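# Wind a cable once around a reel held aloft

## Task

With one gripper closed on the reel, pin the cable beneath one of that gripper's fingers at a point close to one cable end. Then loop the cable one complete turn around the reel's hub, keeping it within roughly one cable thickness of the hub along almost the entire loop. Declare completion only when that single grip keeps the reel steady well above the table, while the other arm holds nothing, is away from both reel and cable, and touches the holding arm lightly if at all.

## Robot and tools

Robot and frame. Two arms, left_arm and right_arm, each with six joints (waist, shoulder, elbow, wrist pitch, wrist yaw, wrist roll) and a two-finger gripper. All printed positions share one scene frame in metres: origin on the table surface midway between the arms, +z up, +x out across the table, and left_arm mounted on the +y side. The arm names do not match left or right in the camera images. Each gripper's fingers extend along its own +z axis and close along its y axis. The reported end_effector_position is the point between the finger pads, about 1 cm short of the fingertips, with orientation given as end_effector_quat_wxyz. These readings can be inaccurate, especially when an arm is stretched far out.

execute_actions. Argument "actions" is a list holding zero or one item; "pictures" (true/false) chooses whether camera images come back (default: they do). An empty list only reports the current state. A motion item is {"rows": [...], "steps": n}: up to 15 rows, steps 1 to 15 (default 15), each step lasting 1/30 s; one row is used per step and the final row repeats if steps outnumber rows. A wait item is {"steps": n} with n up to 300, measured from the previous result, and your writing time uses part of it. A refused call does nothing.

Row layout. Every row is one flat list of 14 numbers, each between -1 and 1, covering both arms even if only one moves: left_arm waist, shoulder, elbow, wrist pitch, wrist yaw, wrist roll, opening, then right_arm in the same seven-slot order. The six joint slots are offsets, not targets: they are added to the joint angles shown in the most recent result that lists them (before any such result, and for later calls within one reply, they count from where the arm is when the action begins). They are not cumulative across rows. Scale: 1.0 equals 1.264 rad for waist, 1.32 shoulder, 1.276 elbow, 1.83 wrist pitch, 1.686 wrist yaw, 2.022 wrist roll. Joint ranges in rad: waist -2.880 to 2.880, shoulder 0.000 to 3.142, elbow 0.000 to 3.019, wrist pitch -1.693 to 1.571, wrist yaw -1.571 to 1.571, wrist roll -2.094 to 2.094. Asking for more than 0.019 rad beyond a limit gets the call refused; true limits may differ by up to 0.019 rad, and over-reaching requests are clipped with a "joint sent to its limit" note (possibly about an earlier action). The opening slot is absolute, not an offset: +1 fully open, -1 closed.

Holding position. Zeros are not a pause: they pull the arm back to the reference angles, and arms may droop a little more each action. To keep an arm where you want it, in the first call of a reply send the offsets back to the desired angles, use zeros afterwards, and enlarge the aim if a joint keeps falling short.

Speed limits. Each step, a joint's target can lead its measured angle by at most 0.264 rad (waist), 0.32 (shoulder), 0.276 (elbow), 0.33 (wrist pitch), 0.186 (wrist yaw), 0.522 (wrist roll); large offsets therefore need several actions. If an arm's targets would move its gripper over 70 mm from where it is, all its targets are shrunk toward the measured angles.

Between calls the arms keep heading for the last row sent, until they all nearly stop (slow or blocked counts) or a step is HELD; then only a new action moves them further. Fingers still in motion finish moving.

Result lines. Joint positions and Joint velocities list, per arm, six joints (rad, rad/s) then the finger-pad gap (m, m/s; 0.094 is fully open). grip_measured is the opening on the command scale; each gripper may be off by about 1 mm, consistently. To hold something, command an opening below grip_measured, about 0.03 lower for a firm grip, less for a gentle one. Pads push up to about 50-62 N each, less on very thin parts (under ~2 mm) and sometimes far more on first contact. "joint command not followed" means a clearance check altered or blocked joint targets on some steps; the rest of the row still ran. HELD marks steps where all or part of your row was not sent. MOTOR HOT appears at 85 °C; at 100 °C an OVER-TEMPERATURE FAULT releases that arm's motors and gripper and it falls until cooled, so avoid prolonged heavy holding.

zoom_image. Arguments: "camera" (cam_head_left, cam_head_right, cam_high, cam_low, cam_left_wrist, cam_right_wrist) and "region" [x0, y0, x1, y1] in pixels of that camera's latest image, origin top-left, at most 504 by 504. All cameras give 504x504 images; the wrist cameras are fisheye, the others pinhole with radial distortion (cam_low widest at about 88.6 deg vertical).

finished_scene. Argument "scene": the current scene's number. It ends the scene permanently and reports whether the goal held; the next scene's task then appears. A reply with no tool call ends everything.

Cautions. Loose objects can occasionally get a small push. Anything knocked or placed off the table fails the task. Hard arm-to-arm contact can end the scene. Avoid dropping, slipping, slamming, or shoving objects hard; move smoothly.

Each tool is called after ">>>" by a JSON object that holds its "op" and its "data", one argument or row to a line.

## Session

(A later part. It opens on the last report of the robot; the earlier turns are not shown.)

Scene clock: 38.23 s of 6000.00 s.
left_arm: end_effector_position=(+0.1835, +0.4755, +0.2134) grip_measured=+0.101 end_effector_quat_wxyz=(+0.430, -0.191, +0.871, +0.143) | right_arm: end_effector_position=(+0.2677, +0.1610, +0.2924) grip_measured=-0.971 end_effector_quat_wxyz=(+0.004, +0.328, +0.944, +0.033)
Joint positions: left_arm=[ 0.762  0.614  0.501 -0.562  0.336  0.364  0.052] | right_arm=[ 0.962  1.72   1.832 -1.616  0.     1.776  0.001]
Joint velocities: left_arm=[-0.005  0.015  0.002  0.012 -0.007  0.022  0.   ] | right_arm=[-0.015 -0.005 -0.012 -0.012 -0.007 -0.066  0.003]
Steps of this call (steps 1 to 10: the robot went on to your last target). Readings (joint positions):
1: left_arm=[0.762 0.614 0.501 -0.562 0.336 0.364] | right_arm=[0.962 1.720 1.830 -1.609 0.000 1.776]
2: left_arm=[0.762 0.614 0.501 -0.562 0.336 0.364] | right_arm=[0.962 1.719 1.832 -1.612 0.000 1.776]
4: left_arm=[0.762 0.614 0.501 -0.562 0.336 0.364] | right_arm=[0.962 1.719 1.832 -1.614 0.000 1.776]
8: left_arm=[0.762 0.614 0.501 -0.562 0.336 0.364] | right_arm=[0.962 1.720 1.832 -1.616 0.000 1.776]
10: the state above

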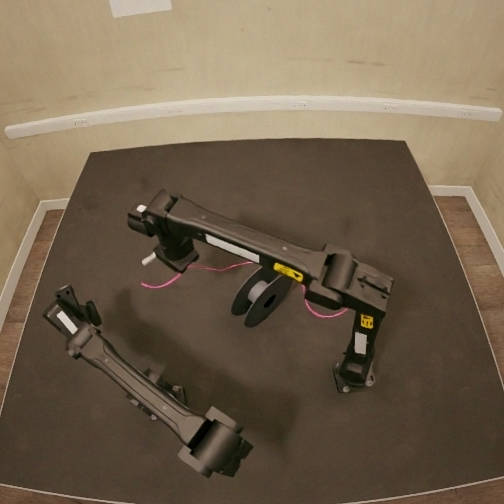

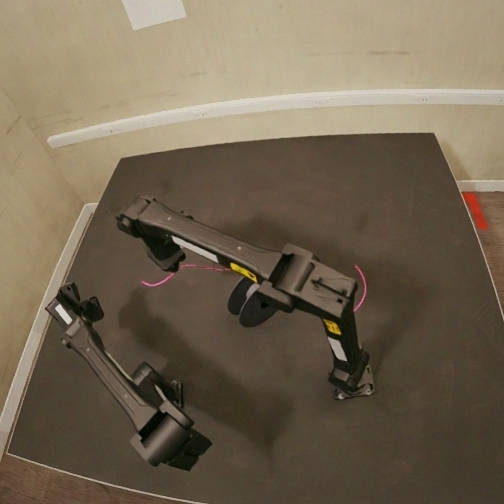

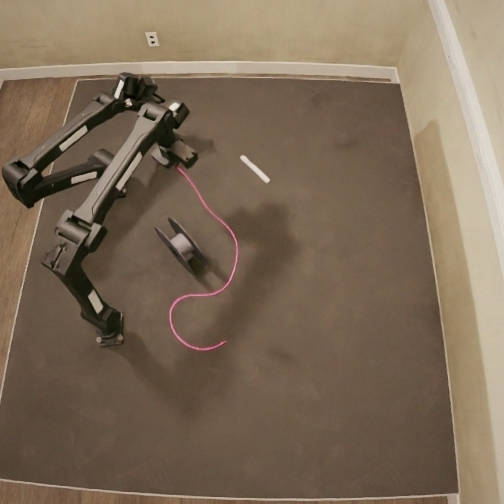

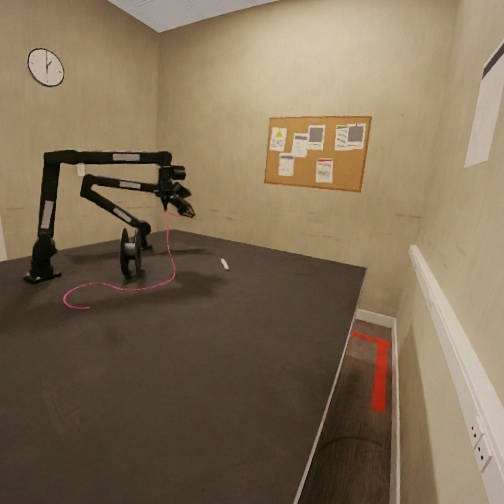

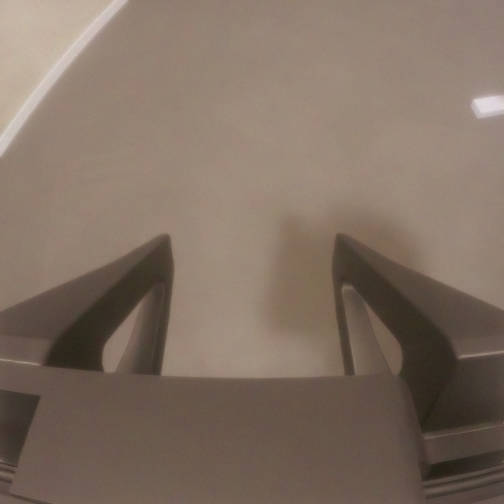

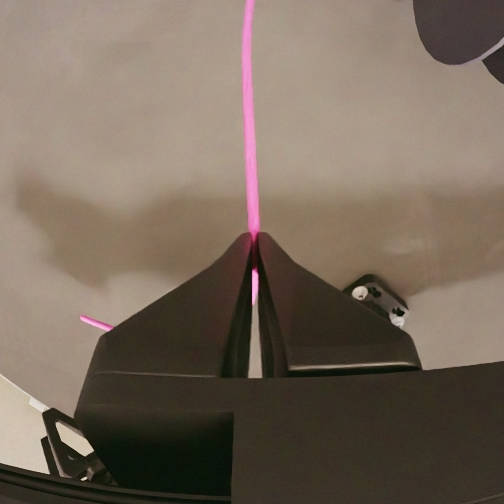

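>>> {"op": "execute_actions", "data": {
  "actions": [
    {"rows":[[-0.002,0.003,0.02,-0.002,-0.002,-0.004,0.1,-0.001,-0.006,-0.001,0,0,-0.024,-0.985],[-0.008,0.006,0.02,-0.004,-0.004,-0.009,0.1,-0.004,-0.012,-0.004,0,0,-0.037,-0.985],[-0.018,0.009,0.022,-0.006,-0.007,-0.015,0.1,-0.008,-0.016,-0.008,0,0,-0.053,-0.985],[-0.033,0.012,0.024,-0.008,-0.009,-0.021,0.1,-0.014,-0.022,-0.014,0,0,-0.071,-0.985],[-0.051,0.015,0.026,-0.010,-0.012,-0.028,0.1,-0.023,-0.028,-0.022,0,0,-0.092,-0.985],[-0.072,0.018,0.028,-0.012,-0.015,-0.035,0.1,-0.032,-0.036,-0.031,0,0,-0.115,-0.985],[-0.097,0.021,0.030,-0.015,-0.018,-0.042,0.1,-0.043,-0.045,-0.042,0,0,-0.139,-0.985],[-0.125,0.024,0.032,-0.017,-0.021,-0.049,0.1,-0.055,-0.055,-0.054,0,0,-0.165,-0.985],[-0.157,0.027,0.034,-0.020,-0.024,-0.055,0.1,-0.069,-0.066,-0.067,0,0,-0.192,-0.985],[-0.190,0.030,0.036,-0.022,-0.027,-0.060,0.1,-0.084,-0.078,-0.081,0,0,-0.220,-0.985],[-0.226,0.033,0.038,-0.024,-0.029,-0.064,0.1,-0.100,-0.090,-0.097,0,0,-0.249,-0.985],[-0.262,0.036,0.040,-0.026,-0.031,-0.066,0.1,-0.116,-0.103,-0.112,0,0,-0.278,-0.985],[-0.301,0.038,0.040,-0.028,-0.033,-0.066,0.1,-0.133,-0.117,-0.129,0,0,-0.307,-0.985],[-0.340,0.040,0.040,-0.028,-0.033,-0.066,0.1,-0.151,-0.131,-0.146,0,0,-0.336,-0.985],[-0.380,0.040,0.040,-0.028,-0.033,-0.066,0.1,-0.168,-0.145,-0.163,0,0,-0.364,-0.985]],"steps":15}
  ],
  "pictures": false
}}

>>> {"op": "execute_actions", "data": {
  "actions": [
    {"rows":[[-0.123,0,0.02,0,0,-0.01,0.1,-0.054,-0.050,-0.053,0,0,-0.171,-0.985],[-0.163,0,0.02,0,0,-0.01,0.1,-0.072,-0.063,-0.070,0,0,-0.197,-0.985],[-0.201,0,0.02,0,0,-0.01,0.1,-0.089,-0.076,-0.086,0,0,-0.221,-0.985],[-0.238,0,0.02,0,0,-0.01,0.1,-0.105,-0.088,-0.102,0,0,-0.244,-0.985],[-0.274,0,0.02,0,0,-0.01,0.1,-0.121,-0.100,-0.117,0,0,-0.265,-0.985],[-0.307,0,0.02,0,0,-0.01,0.1,-0.136,-0.111,-0.131,0,0,-0.283,-0.985],[-0.338,0,0.02,0,0,-0.01,0.1,-0.150,-0.122,-0.145,0,0,-0.299,-0.985],[-0.366,0,0.02,0,0,-0.01,0.1,-0.162,-0.132,-0.157,0,0,-0.312,-0.985],[-0.391,0,0.02,0,0,-0.01,0.1,-0.173,-0.140,-0.167,0,0,-0.322,-0.985],[-0.413,0,0.02,0,0,-0.01,0.1,-0.182,-0.148,-0.176,0,0,-0.330,-0.985],[-0.431,0,0.02,0,0,-0.01,0.1,-0.191,-0.154,-0.184,0,0,-0.334,-0.985],[-0.445,0,0.02,0,0,-0.01,0.1,-0.197,-0.159,-0.190,0,0,-0.336,-0.985],[-0.455,0,0.02,0,0,-0.01,0.1,-0.201,-0.162,-0.195,0,0,-0.336,-0.985],[-0.461,0,0.02,0,0,-0.01,0.1,-0.204,-0.164,-0.197,0,0,-0.336,-0.985],[-0.464,0,0.02,0,0,-0.01,0.1,-0.205,-0.165,-0.198,0,0,-0.336,-0.985]],"steps":15}
  ],
  "pictures": false
}}

>>> {"op": "execute_actions", "data": {
  "actions": [
    {"steps":10}
  ]
}}

Scene clock: 47.30 s of 6000.00 s.
left_arm: end_effector_position=(+0.2467, +0.3792, +0.1918) grip_measured=+0.101 end_effector_quat_wxyz=(+0.411, -0.086, +0.907, +0.038) | right_arm: end_effector_position=(+0.3080, +0.0702, +0.3009) grip_measured=-0.971 end_effector_quat_wxyz=(+0.012, +0.162, +0.986, +0.024)
Joint positions: left_arm=[ 0.373  0.658  0.501 -0.599  0.284  0.257  0.052] | right_arm=[ 0.803  1.574  1.673 -1.616  0.     1.275  0.001]
Joint velocities: left_arm=[-1.48   0.063 -0.012 -0.037  0.007 -0.081 -0.001] | right_arm=[-0.816 -0.581 -0.574  0.007 -0.037 -1.414 -0.001]
Steps of this call (steps 1 to 30: the robot went on to your last target; steps 31 to 210: nothing new was sent; then 1.57 s passed at rest; steps 211 to 225: all 15 steps of this action). Readings (joint positions):
211: left_arm=[0.762 0.614 0.501 -0.562 0.336 0.364] | right_arm=[0.962 1.720 1.832 -1.616 0.000 1.771]
212: left_arm=[0.762 0.614 0.501 -0.562 0.335 0.362] | right_arm=[0.962 1.720 1.832 -1.616 0.000 1.760]
214: left_arm=[0.757 0.615 0.501 -0.562 0.327 0.353] | right_arm=[0.961 1.717 1.832 -1.616 0.000 1.728]
218: left_arm=[0.680 0.627 0.501 -0.574 0.307 0.317] | right_arm=[0.943 1.688 1.798 -1.616 0.000 1.608]
225: the state above

Scene clock: 47.80 s of 6000.00 s.
left_arm: end_effector_position=(+0.2698, +0.1993, +0.1912) grip_measured=+0.101 end_effector_quat_wxyz=(+0.403, +0.171, +0.895, -0.083) | right_arm: end_effector_position=(+0.3313, -0.0683, +0.2997) grip_measured=-0.971 end_effector_quat_wxyz=(+0.014, -0.018, +1.000, +0.011)
Joint positions: left_arm=[-0.204  0.66   0.501 -0.6    0.284  0.246  0.052] | right_arm=[ 0.55   1.36   1.439 -1.616  0.     0.66   0.001]
Joint velocities: left_arm=[-0.259 -0.005  0.002  0.012 -0.081  0.022  0.001] | right_arm=[-0.132 -0.083 -0.11  -0.007 -0.066 -0.3   -0.   ]
Steps of this call (steps 1 to 15: all 15 steps of this action). Readings (joint positions):
1: left_arm=[0.321 0.660 0.501 -0.600 0.284 0.254] | right_arm=[0.776 1.555 1.652 -1.616 0.000 1.212]
2: left_arm=[0.267 0.660 0.501 -0.600 0.284 0.252] | right_arm=[0.749 1.534 1.631 -1.616 0.000 1.150]
4: left_arm=[0.158 0.660 0.501 -0.600 0.284 0.249] | right_arm=[0.701 1.495 1.590 -1.616 0.000 1.032]
8: left_arm=[-0.029 0.660 0.501 -0.600 0.284 0.247] | right_arm=[0.624 1.424 1.515 -1.616 0.000 0.836]
15: the state above

Scene clock: 48.13 s of 6000.00 s.
left_arm: end_effector_position=(+0.2694, +0.1967, +0.1912) grip_measured=+0.101 end_effector_quat_wxyz=(+0.403, +0.174, +0.895, -0.084) | right_arm: end_effector_position=(+0.3312, -0.0704, +0.2983) grip_measured=-0.971 end_effector_quat_wxyz=(+0.012, -0.039, +0.999, +0.009)
Joint positions: left_arm=[-0.212  0.66   0.501 -0.6    0.284  0.245  0.052] | right_arm=[ 0.546  1.358  1.434 -1.616  0.     0.615  0.001]
Joint velocities: left_arm=[-0.005 -0.005 -0.012 -0.002  0.095 -0.022  0.001] | right_arm=[-0.015 -0.005 -0.007  0.002 -0.051 -0.051 -0.   ]
Steps of this call (steps 1 to 10: the robot went on to your last target). Readings (joint positions):
1: left_arm=[-0.210 0.660 0.501 -0.600 0.284 0.246] | right_arm=[0.547 1.358 1.436 -1.616 0.000 0.650]
2: left_arm=[-0.212 0.660 0.501 -0.600 0.284 0.246] | right_arm=[0.546 1.358 1.435 -1.616 0.000 0.642]
4: left_arm=[-0.212 0.660 0.501 -0.600 0.284 0.246] | right_arm=[0.546 1.358 1.434 -1.616 0.000 0.631]
8: left_arm=[-0.212 0.660 0.501 -0.600 0.284 0.245] | right_arm=[0.546 1.358 1.434 -1.616 0.000 0.618]
10: the state above

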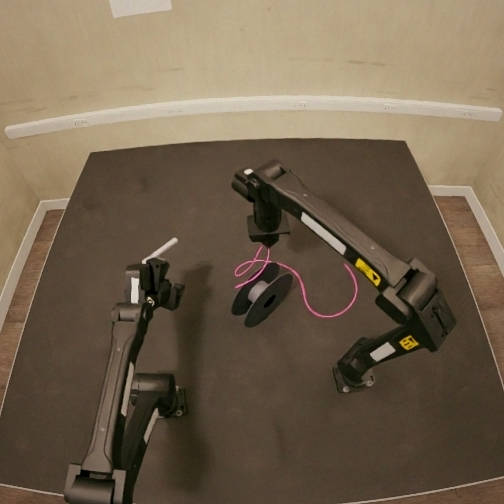

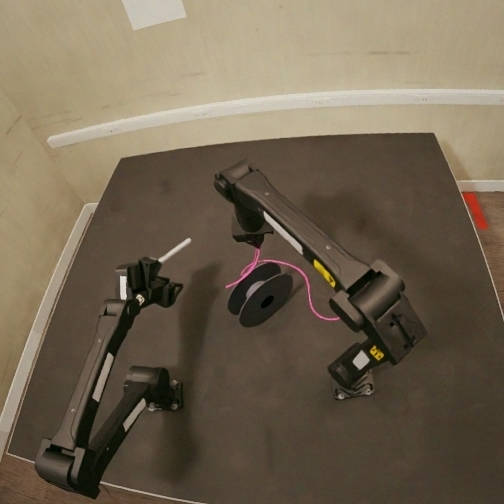

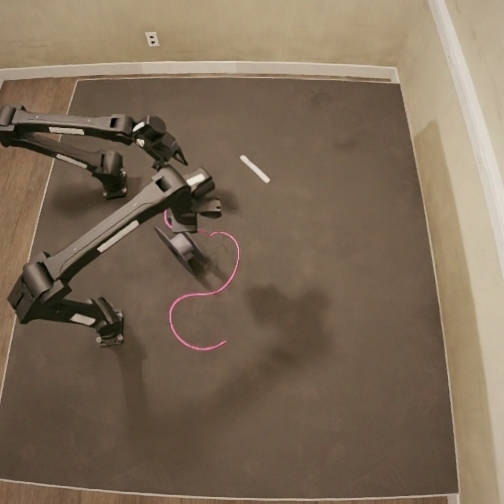

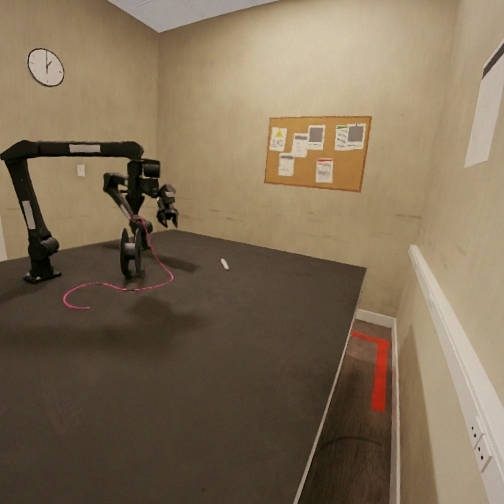

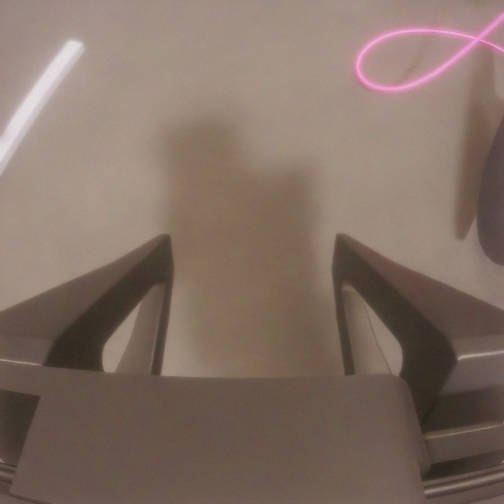

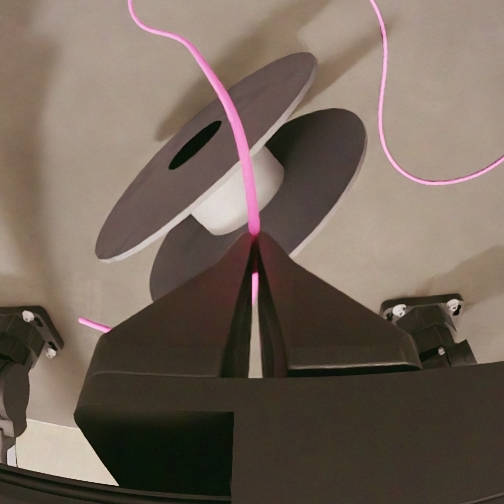

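>>> {"op": "execute_actions", "data": {
  "actions": []
}}

Scene clock: 50.17 s of 6000.00 s.
left_arm: end_effector_position=(+0.2694, +0.1967, +0.1912) grip_measured=+0.101 end_effector_quat_wxyz=(+0.403, +0.174, +0.895, -0.084) | right_arm: end_effector_position=(+0.3312, -0.0704, +0.2983) grip_measured=-0.971 end_effector_quat_wxyz=(+0.012, -0.042, +0.999, +0.009)
Joint positions: left_arm=[-0.212  0.66   0.501 -0.6    0.284  0.245  0.052] | right_arm=[ 0.546  1.358  1.434 -1.616  0.     0.61   0.001]
Joint velocities: left_arm=[-0.015 -0.005  0.007 -0.007 -0.037  0.095  0.   ] | right_arm=[ 0.005 -0.005  0.002 -0.002  0.066 -0.066  0.   ]
Steps of this call (steps 1 to 30: the robot went on to your last target; steps 31 to 61: nothing new was sent). Readings (joint positions):
1: left_arm=[-0.212 0.660 0.501 -0.600 0.284 0.245] | right_arm=[0.546 1.358 1.434 -1.616 0.000 0.614]
2: left_arm=[-0.212 0.660 0.501 -0.600 0.284 0.245] | right_arm=[0.546 1.358 1.434 -1.616 0.000 0.613]
4: left_arm=[-0.212 0.660 0.501 -0.600 0.284 0.245] | right_arm=[0.546 1.358 1.434 -1.616 0.000 0.612]
8: left_arm=[-0.212 0.660 0.501 -0.600 0.284 0.245] | right_arm=[0.546 1.358 1.434 -1.616 0.000 0.611]
61: the state above
All arms were judged still, so your last target was given up. Only a new action makes them travel on or press farther. Fingers that are still opening or closing keep moving.

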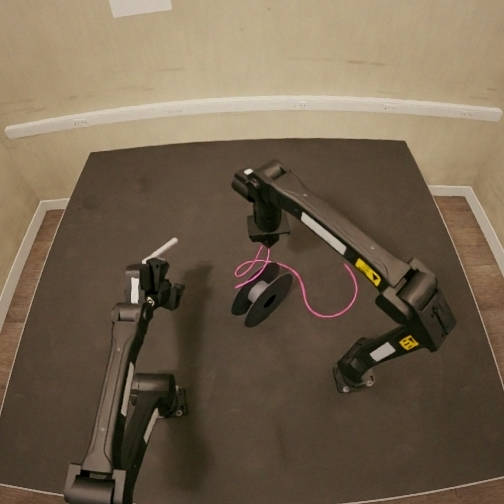

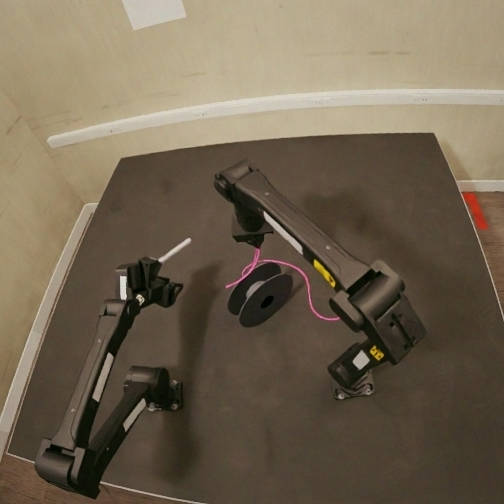

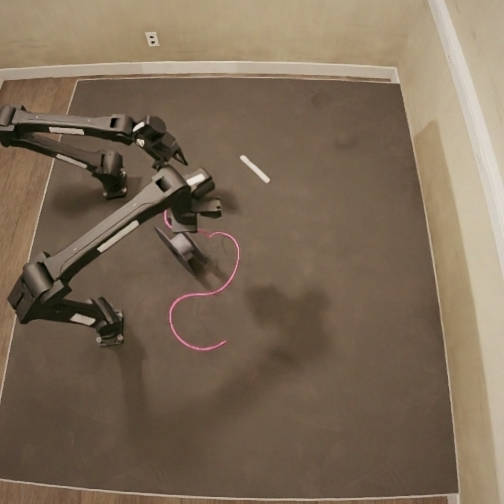

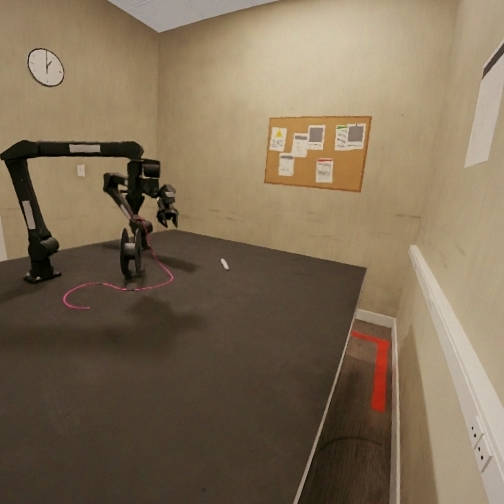

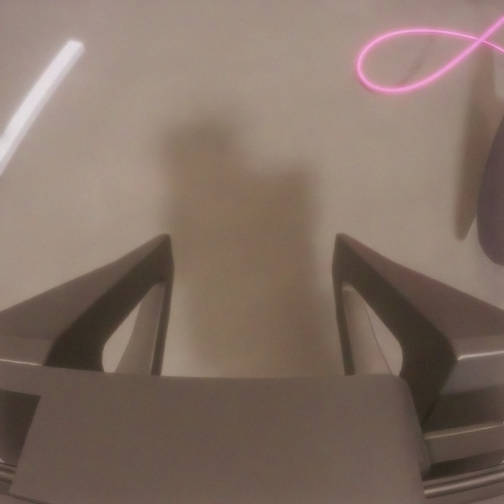

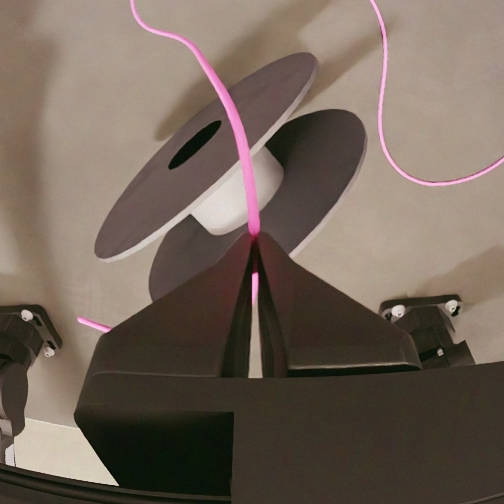

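>>> {"op": "zoom_image", "data": {
  "camera": "cam_head_left",
  "region": [200, 210, 340, 350]
}}

>>> {"op": "zoom_image", "data": {
  "camera": "cam_head_right",
  "region": [190, 210, 330, 350]
}}

>>> {"op": "zoom_image", "data": {
  "camera": "cam_low",
  "region": [60, 170, 200, 310]
}}

Region (200, 210, 340, 350) of cam_head_left's 504x504 image, scaled by 3.600, with more detail than that image has.

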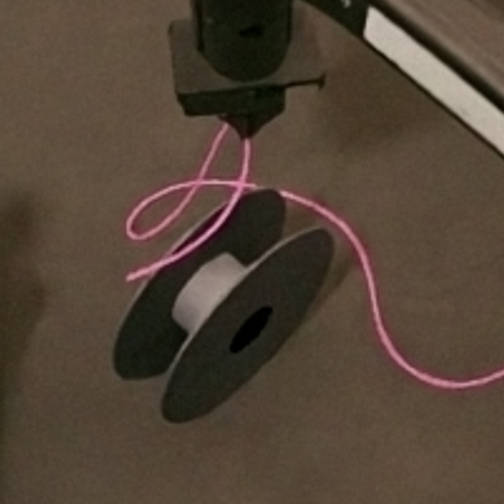

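Region (190, 210, 330, 350) of cam_head_right's 504x504 image, scaled by 3.600, with more detail than that image has.

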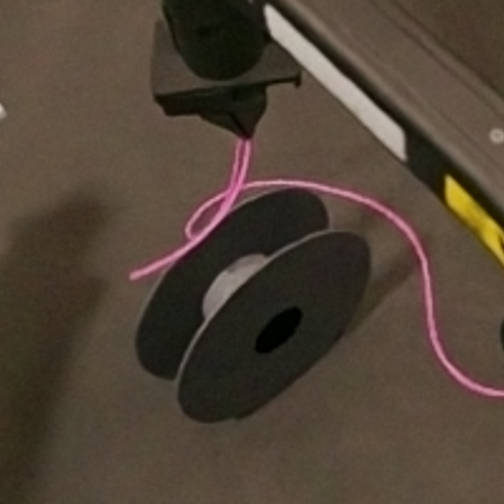

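Region (60, 170, 200, 310) of cam_low's 504x504 image, scaled by 3.600, with more detail than that image has.

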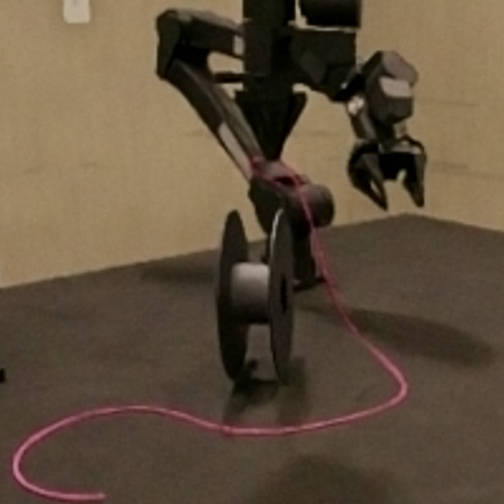

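>>> {"op": "execute_actions", "data": {
  "actions": [
    {"rows": [[-0.004,0,0.02,0,0,0,0.1,0,0,-0.003,0.002,0,-0.006,-0.985],[-0.015,0,0.02,0,0,0,0.1,0,0,-0.010,0.007,0,-0.021,-0.985],[-0.031,0,0.02,0,0,0,0.1,0,0,-0.021,0.015,0,-0.041,-0.985],[-0.051,0,0.02,0,0,0,0.1,0,0,-0.035,0.025,0,-0.061,-0.985],[-0.074,0,0.02,0,0,0,0.1,0,0,-0.051,0.036,0,-0.076,-0.985],[-0.099,0,0.02,0,0,0,0.1,0,0,-0.068,0.048,0,-0.082,-0.985],[-0.124,0,0.02,0,0,0,0.1,0,0,-0.085,0.060,0,-0.082,-0.985],[-0.147,0,0.02,0,0,0,0.1,0,0,-0.100,0.071,0,-0.082,-0.985],[-0.167,0,0.02,0,0,0,0.1,0,0,-0.114,0.081,0,-0.082,-0.985],[-0.183,0,0.02,0,0,0,0.1,0,0,-0.126,0.089,0,-0.082,-0.985],[-0.194,0,0.02,0,0,0,0.1,0,0,-0.133,0.094,0,-0.082,-0.985],[-0.198,0,0.02,0,0,0,0.1,0,0,-0.136,0.096,0,-0.082,-0.985]], "steps": 15}
  ]
}}

>>> {"op": "execute_actions", "data": {
  "actions": [
    {"steps": 8}
  ]
}}

>>> {"op": "zoom_image", "data": {
  "camera": "cam_low",
  "region": [80, 190, 180, 290]
}}

>>> {"op": "zoom_image", "data": {
  "camera": "cam_head_left",
  "region": [190, 220, 320, 350]
}}

Scene clock: 53.70 s of 6000.00 s.
left_arm: end_effector_position=(+0.2456, +0.1190, +0.1912) grip_measured=+0.101 end_effector_quat_wxyz=(+0.389, +0.287, +0.865, -0.135) | right_arm: end_effector_position=(+0.3281, -0.0729, +0.2355) grip_measured=-0.971 end_effector_quat_wxyz=(+0.011, -0.112, +0.994, +0.007)
Joint positions: left_arm=[-0.468  0.66   0.501 -0.6    0.284  0.245  0.052] | right_arm=[ 0.546  1.352  1.264 -1.457  0.     0.468  0.001]
Joint velocities: left_arm=[-0.005 -0.005  0.002 -0.002 -0.022  0.066 -0.   ] | right_arm=[-0.005 -0.005 -0.007  0.032 -0.022 -0.037  0.001]
Steps of this call (steps 1 to 91: nothing new was sent; steps 92 to 106: all 15 steps of this action). Readings (joint positions):
92: left_arm=[-0.212 0.660 0.501 -0.600 0.284 0.245] | right_arm=[0.546 1.358 1.434 -1.616 0.000 0.610]
93: left_arm=[-0.213 0.660 0.501 -0.600 0.284 0.245] | right_arm=[0.546 1.358 1.434 -1.615 0.000 0.605]
95: left_arm=[-0.226 0.660 0.501 -0.600 0.284 0.245] | right_arm=[0.546 1.357 1.427 -1.602 0.000 0.576]
99: left_arm=[-0.327 0.660 0.501 -0.600 0.284 0.245] | right_arm=[0.546 1.352 1.362 -1.532 0.000 0.508]
106: the state above

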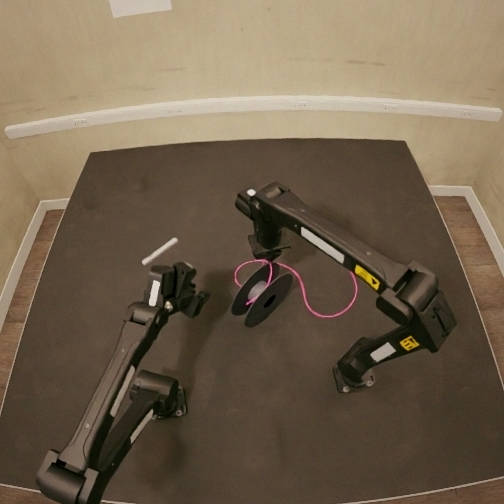

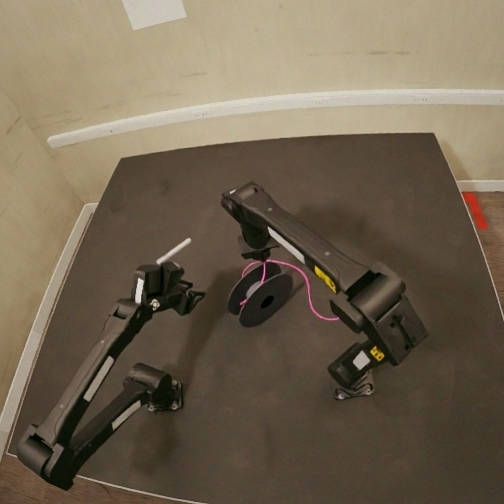

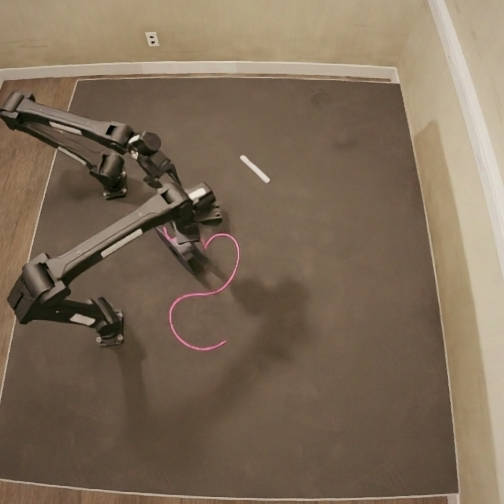

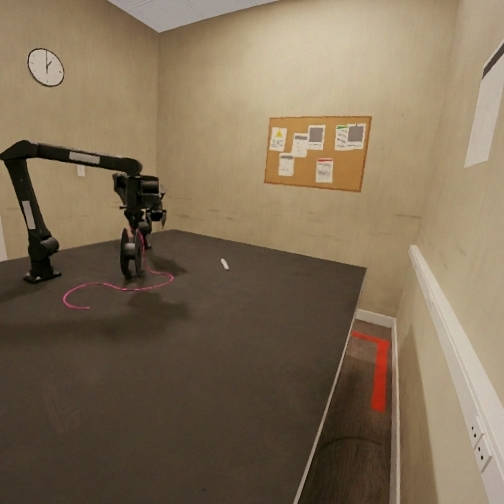

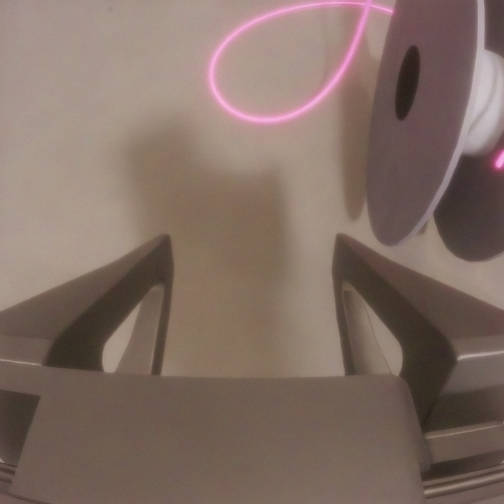

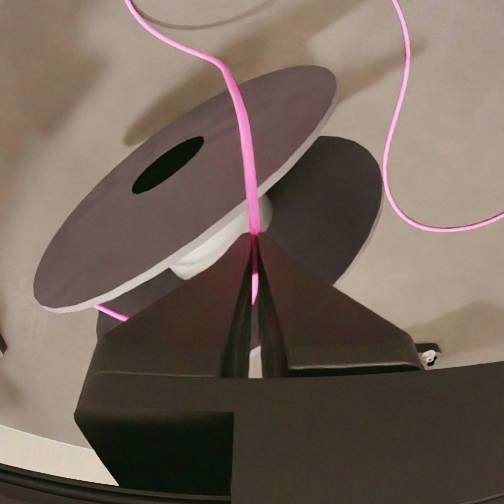

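Scene clock: 53.97 s of 6000.00 s.
left_arm: end_effector_position=(+0.2456, +0.1190, +0.1912) grip_measured=+0.101 end_effector_quat_wxyz=(+0.389, +0.287, +0.865, -0.135) | right_arm: end_effector_position=(+0.3294, -0.0719, +0.2355) grip_measured=-0.971 end_effector_quat_wxyz=(+0.013, -0.116, +0.993, +0.009)
Joint positions: left_arm=[-0.468  0.66   0.501 -0.6    0.284  0.245  0.052] | right_arm=[ 0.546  1.352  1.264 -1.451  0.     0.46   0.001]
Joint velocities: left_arm=[-0.015  0.005 -0.007 -0.002 -0.007 -0.007 -0.   ] | right_arm=[-0.005  0.005 -0.007 -0.017 -0.081 -0.066 -0.001]
Steps of this call (steps 1 to 8: the robot went on to your last target). Readings (joint positions):
1: left_arm=[-0.468 0.660 0.501 -0.600 0.284 0.245] | right_arm=[0.546 1.352 1.264 -1.455 0.000 0.466]
2: left_arm=[-0.468 0.660 0.501 -0.600 0.284 0.245] | right_arm=[0.546 1.352 1.264 -1.453 0.000 0.465]
4: left_arm=[-0.468 0.660 0.501 -0.600 0.284 0.245] | right_arm=[0.546 1.352 1.264 -1.452 0.000 0.462]
8: the state above

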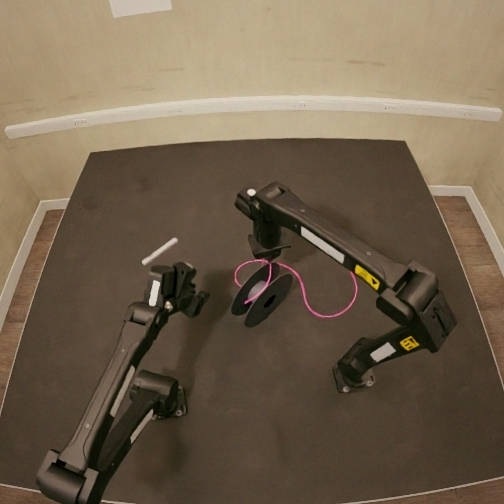

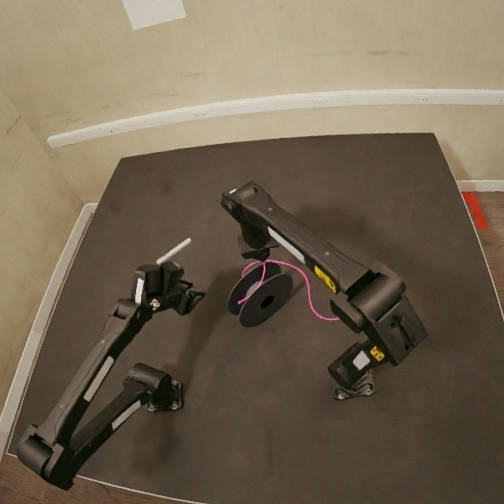

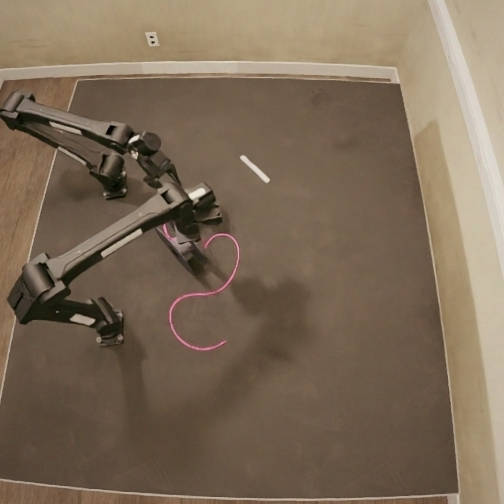

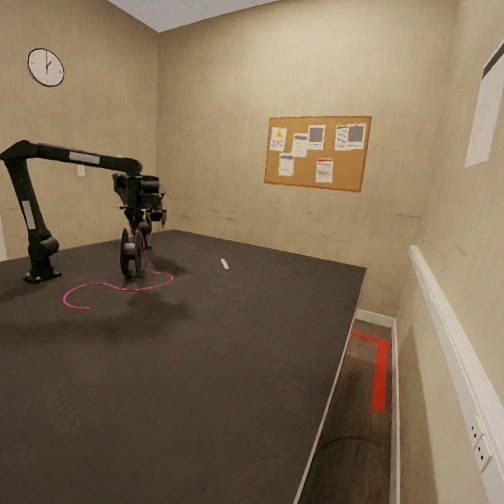

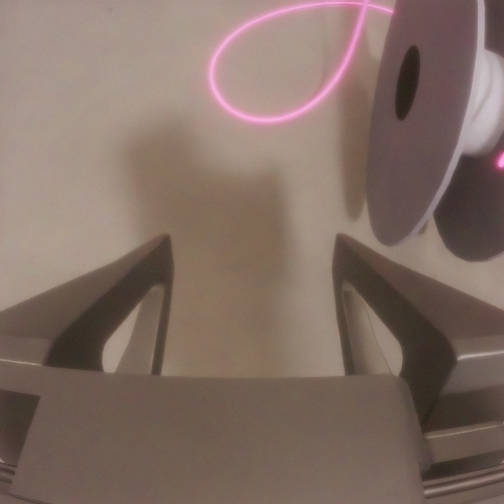

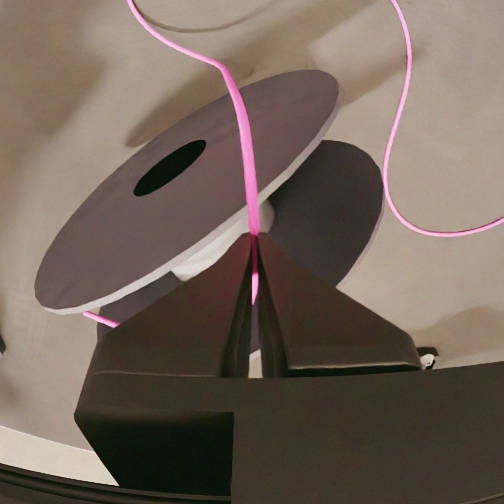

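Region (80, 190, 180, 290) of cam_low's 504x504 image, scaled by 5.040, with more detail than that image has.

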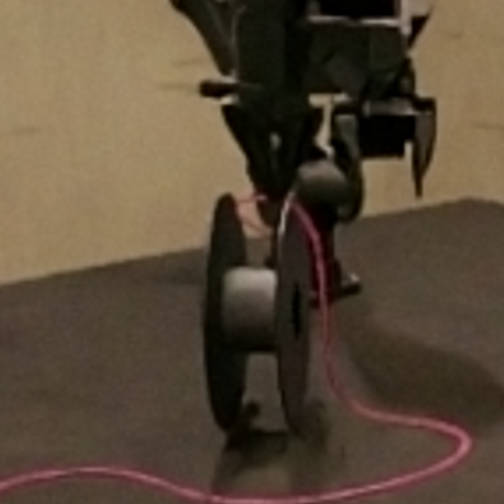

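Region (190, 220, 320, 350) of cam_head_left's 504x504 image, scaled by 3.877, with more detail than that image has.

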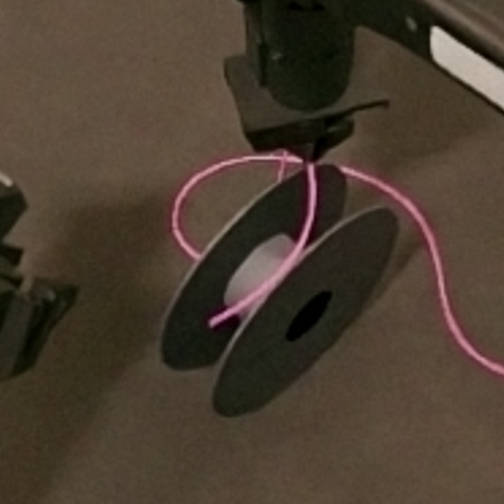

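>>> {"op": "execute_actions", "data": {
  "actions": [
    {"rows": [[0,0,0.02,0,0,0,0.1,0,0.004,-0.004,0.004,0,0.01,-0.985],[0,0,0.02,0,0,0,0.1,0,0.008,-0.012,0.010,0,0.02,-0.985],[0,0,0.02,0,0,0,0.1,0,0.012,-0.022,0.018,0,0.03,-0.985],[0,0,0.02,0,0,0,0.1,0,0.016,-0.032,0.027,0,0.04,-0.985],[0,0,0.02,0,0,0,0.1,0,0.02,-0.042,0.035,0,0.05,-0.985],[0,0,0.02,0,0,0,0.1,0,0.02,-0.051,0.042,0,0.06,-0.985],[0,0,0.02,0,0,0,0.1,0,0.02,-0.057,0.047,0,0.07,-0.985],[0,0,0.02,0,0,0,0.1,0,0.02,-0.060,0.050,0,0.08,-0.985],[0,0,0.02,0,0,0,0.1,0,0.02,-0.060,0.050,0,0.09,-0.985],[0,0,0.02,0,0,0,0.1,0,0.02,-0.060,0.050,0,0.10,-0.985],[0,0,0.02,0,0,0,0.1,0,0.02,-0.060,0.050,0,0.11,-0.985],[0,0,0.02,0,0,0,0.1,0,0.02,-0.060,0.050,0,0.12,-0.985]], "steps": 15}
  ],
  "pictures": false
}}

>>> {"op": "execute_actions", "data": {
  "actions": [
    {"steps": 8}
  ]
}}

>>> {"op": "zoom_image", "data": {
  "camera": "cam_low",
  "region": [80, 190, 180, 290]
}}

>>> {"op": "zoom_image", "data": {
  "camera": "cam_head_left",
  "region": [190, 220, 320, 350]
}}

Scene clock: 55.93 s of 6000.00 s.
left_arm: end_effector_position=(+0.2456, +0.1190, +0.1912) grip_measured=+0.101 end_effector_quat_wxyz=(+0.389, +0.287, +0.865, -0.135) | right_arm: end_effector_position=(+0.3306, -0.0715, +0.2071) grip_measured=-0.971 end_effector_quat_wxyz=(+0.015, -0.022, +1.000, +0.010)
Joint positions: left_arm=[-0.468  0.66   0.501 -0.6    0.284  0.245  0.052] | right_arm=[ 0.546  1.362  1.198 -1.371  0.003  0.649  0.001]
Joint velocities: left_arm=[-0.005 -0.015 -0.037  0.002 -0.066 -0.081 -0.   ] | right_arm=[-0.005  0.005 -0.007  0.017  0.022  0.256  0.   ]
Steps of this call (steps 1 to 30: the robot went on to your last target; steps 31 to 44: nothing new was sent; steps 45 to 59: all 15 steps of this action). Readings (joint positions):
45: left_arm=[-0.468 0.660 0.501 -0.600 0.284 0.245] | right_arm=[0.546 1.352 1.264 -1.451 0.000 0.459]
46: left_arm=[-0.468 0.660 0.501 -0.600 0.284 0.245] | right_arm=[0.546 1.352 1.264 -1.450 0.000 0.464]
48: left_arm=[-0.468 0.660 0.501 -0.600 0.284 0.245] | right_arm=[0.546 1.352 1.257 -1.434 0.000 0.482]
52: left_arm=[-0.468 0.660 0.501 -0.600 0.284 0.245] | right_arm=[0.546 1.353 1.216 -1.387 0.003 0.539]
59: the state above

Scene clock: 56.20 s of 6000.00 s.
left_arm: end_effector_position=(+0.2456, +0.1190, +0.1912) grip_measured=+0.101 end_effector_quat_wxyz=(+0.389, +0.287, +0.865, -0.135) | right_arm: end_effector_position=(+0.3307, -0.0713, +0.2071) grip_measured=-0.971 end_effector_quat_wxyz=(+0.015, -0.005, +1.000, +0.011)
Joint positions: left_arm=[-0.468  0.66   0.501 -0.6    0.284  0.245  0.052] | right_arm=[ 0.546  1.362  1.198 -1.37   0.003  0.682  0.001]
Joint velocities: left_arm=[-0.005  0.005  0.007 -0.002  0.051  0.007 -0.001] | right_arm=[ 0.024 -0.005 -0.032  0.002 -0.051  0.022  0.001]
Steps of this call (steps 1 to 8: the robot went on to your last target). Readings (joint positions):
1: left_arm=[-0.468 0.660 0.501 -0.600 0.284 0.245] | right_arm=[0.546 1.362 1.198 -1.371 0.003 0.656]
2: left_arm=[-0.468 0.660 0.501 -0.600 0.284 0.245] | right_arm=[0.546 1.362 1.198 -1.371 0.003 0.663]
4: left_arm=[-0.468 0.660 0.501 -0.600 0.284 0.245] | right_arm=[0.546 1.362 1.198 -1.370 0.003 0.672]
8: the state above

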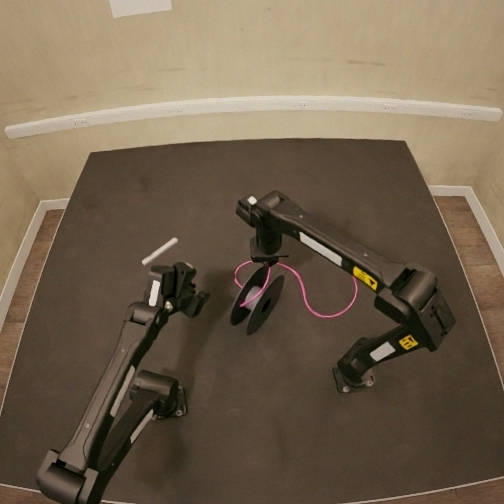

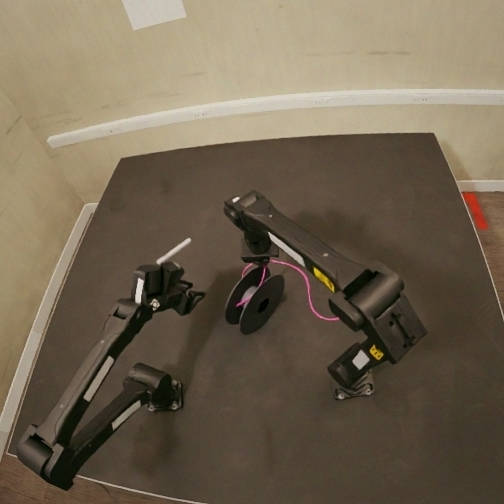

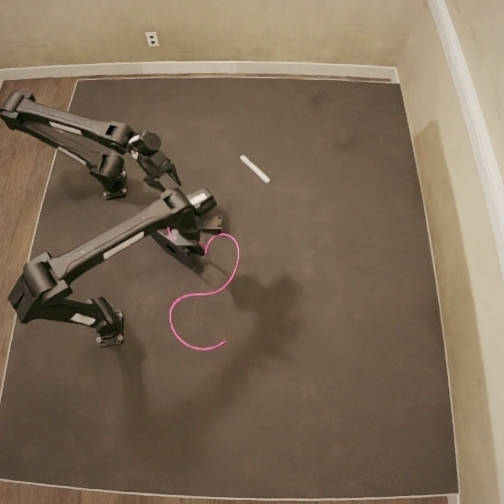

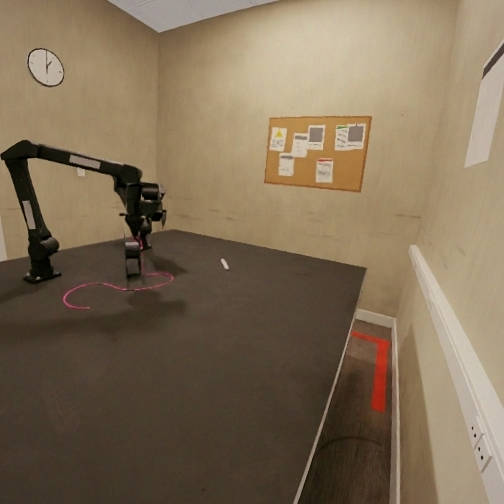

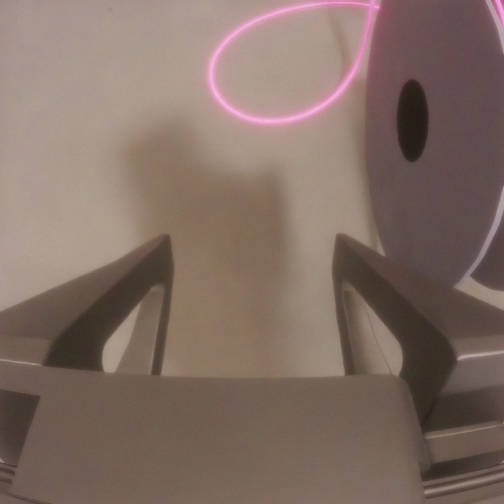

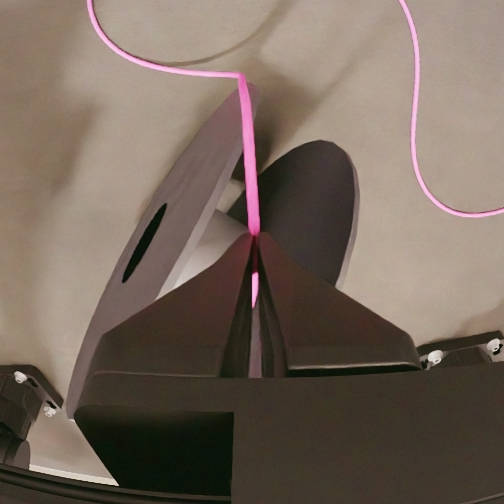

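Region (80, 190, 180, 290) of cam_low's 504x504 image, scaled by 5.040, with more detail than that image has.

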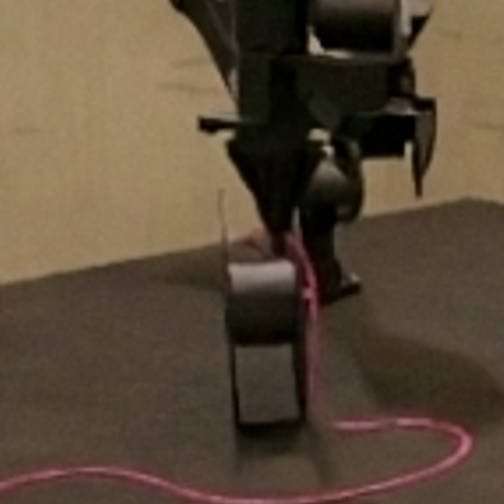

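Region (190, 220, 320, 350) of cam_head_left's 504x504 image, scaled by 3.877, with more detail than that image has.

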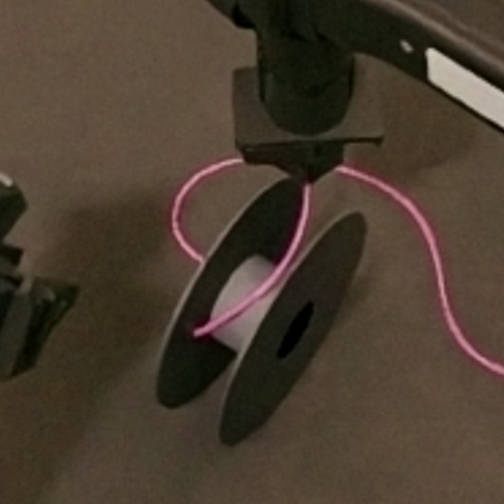

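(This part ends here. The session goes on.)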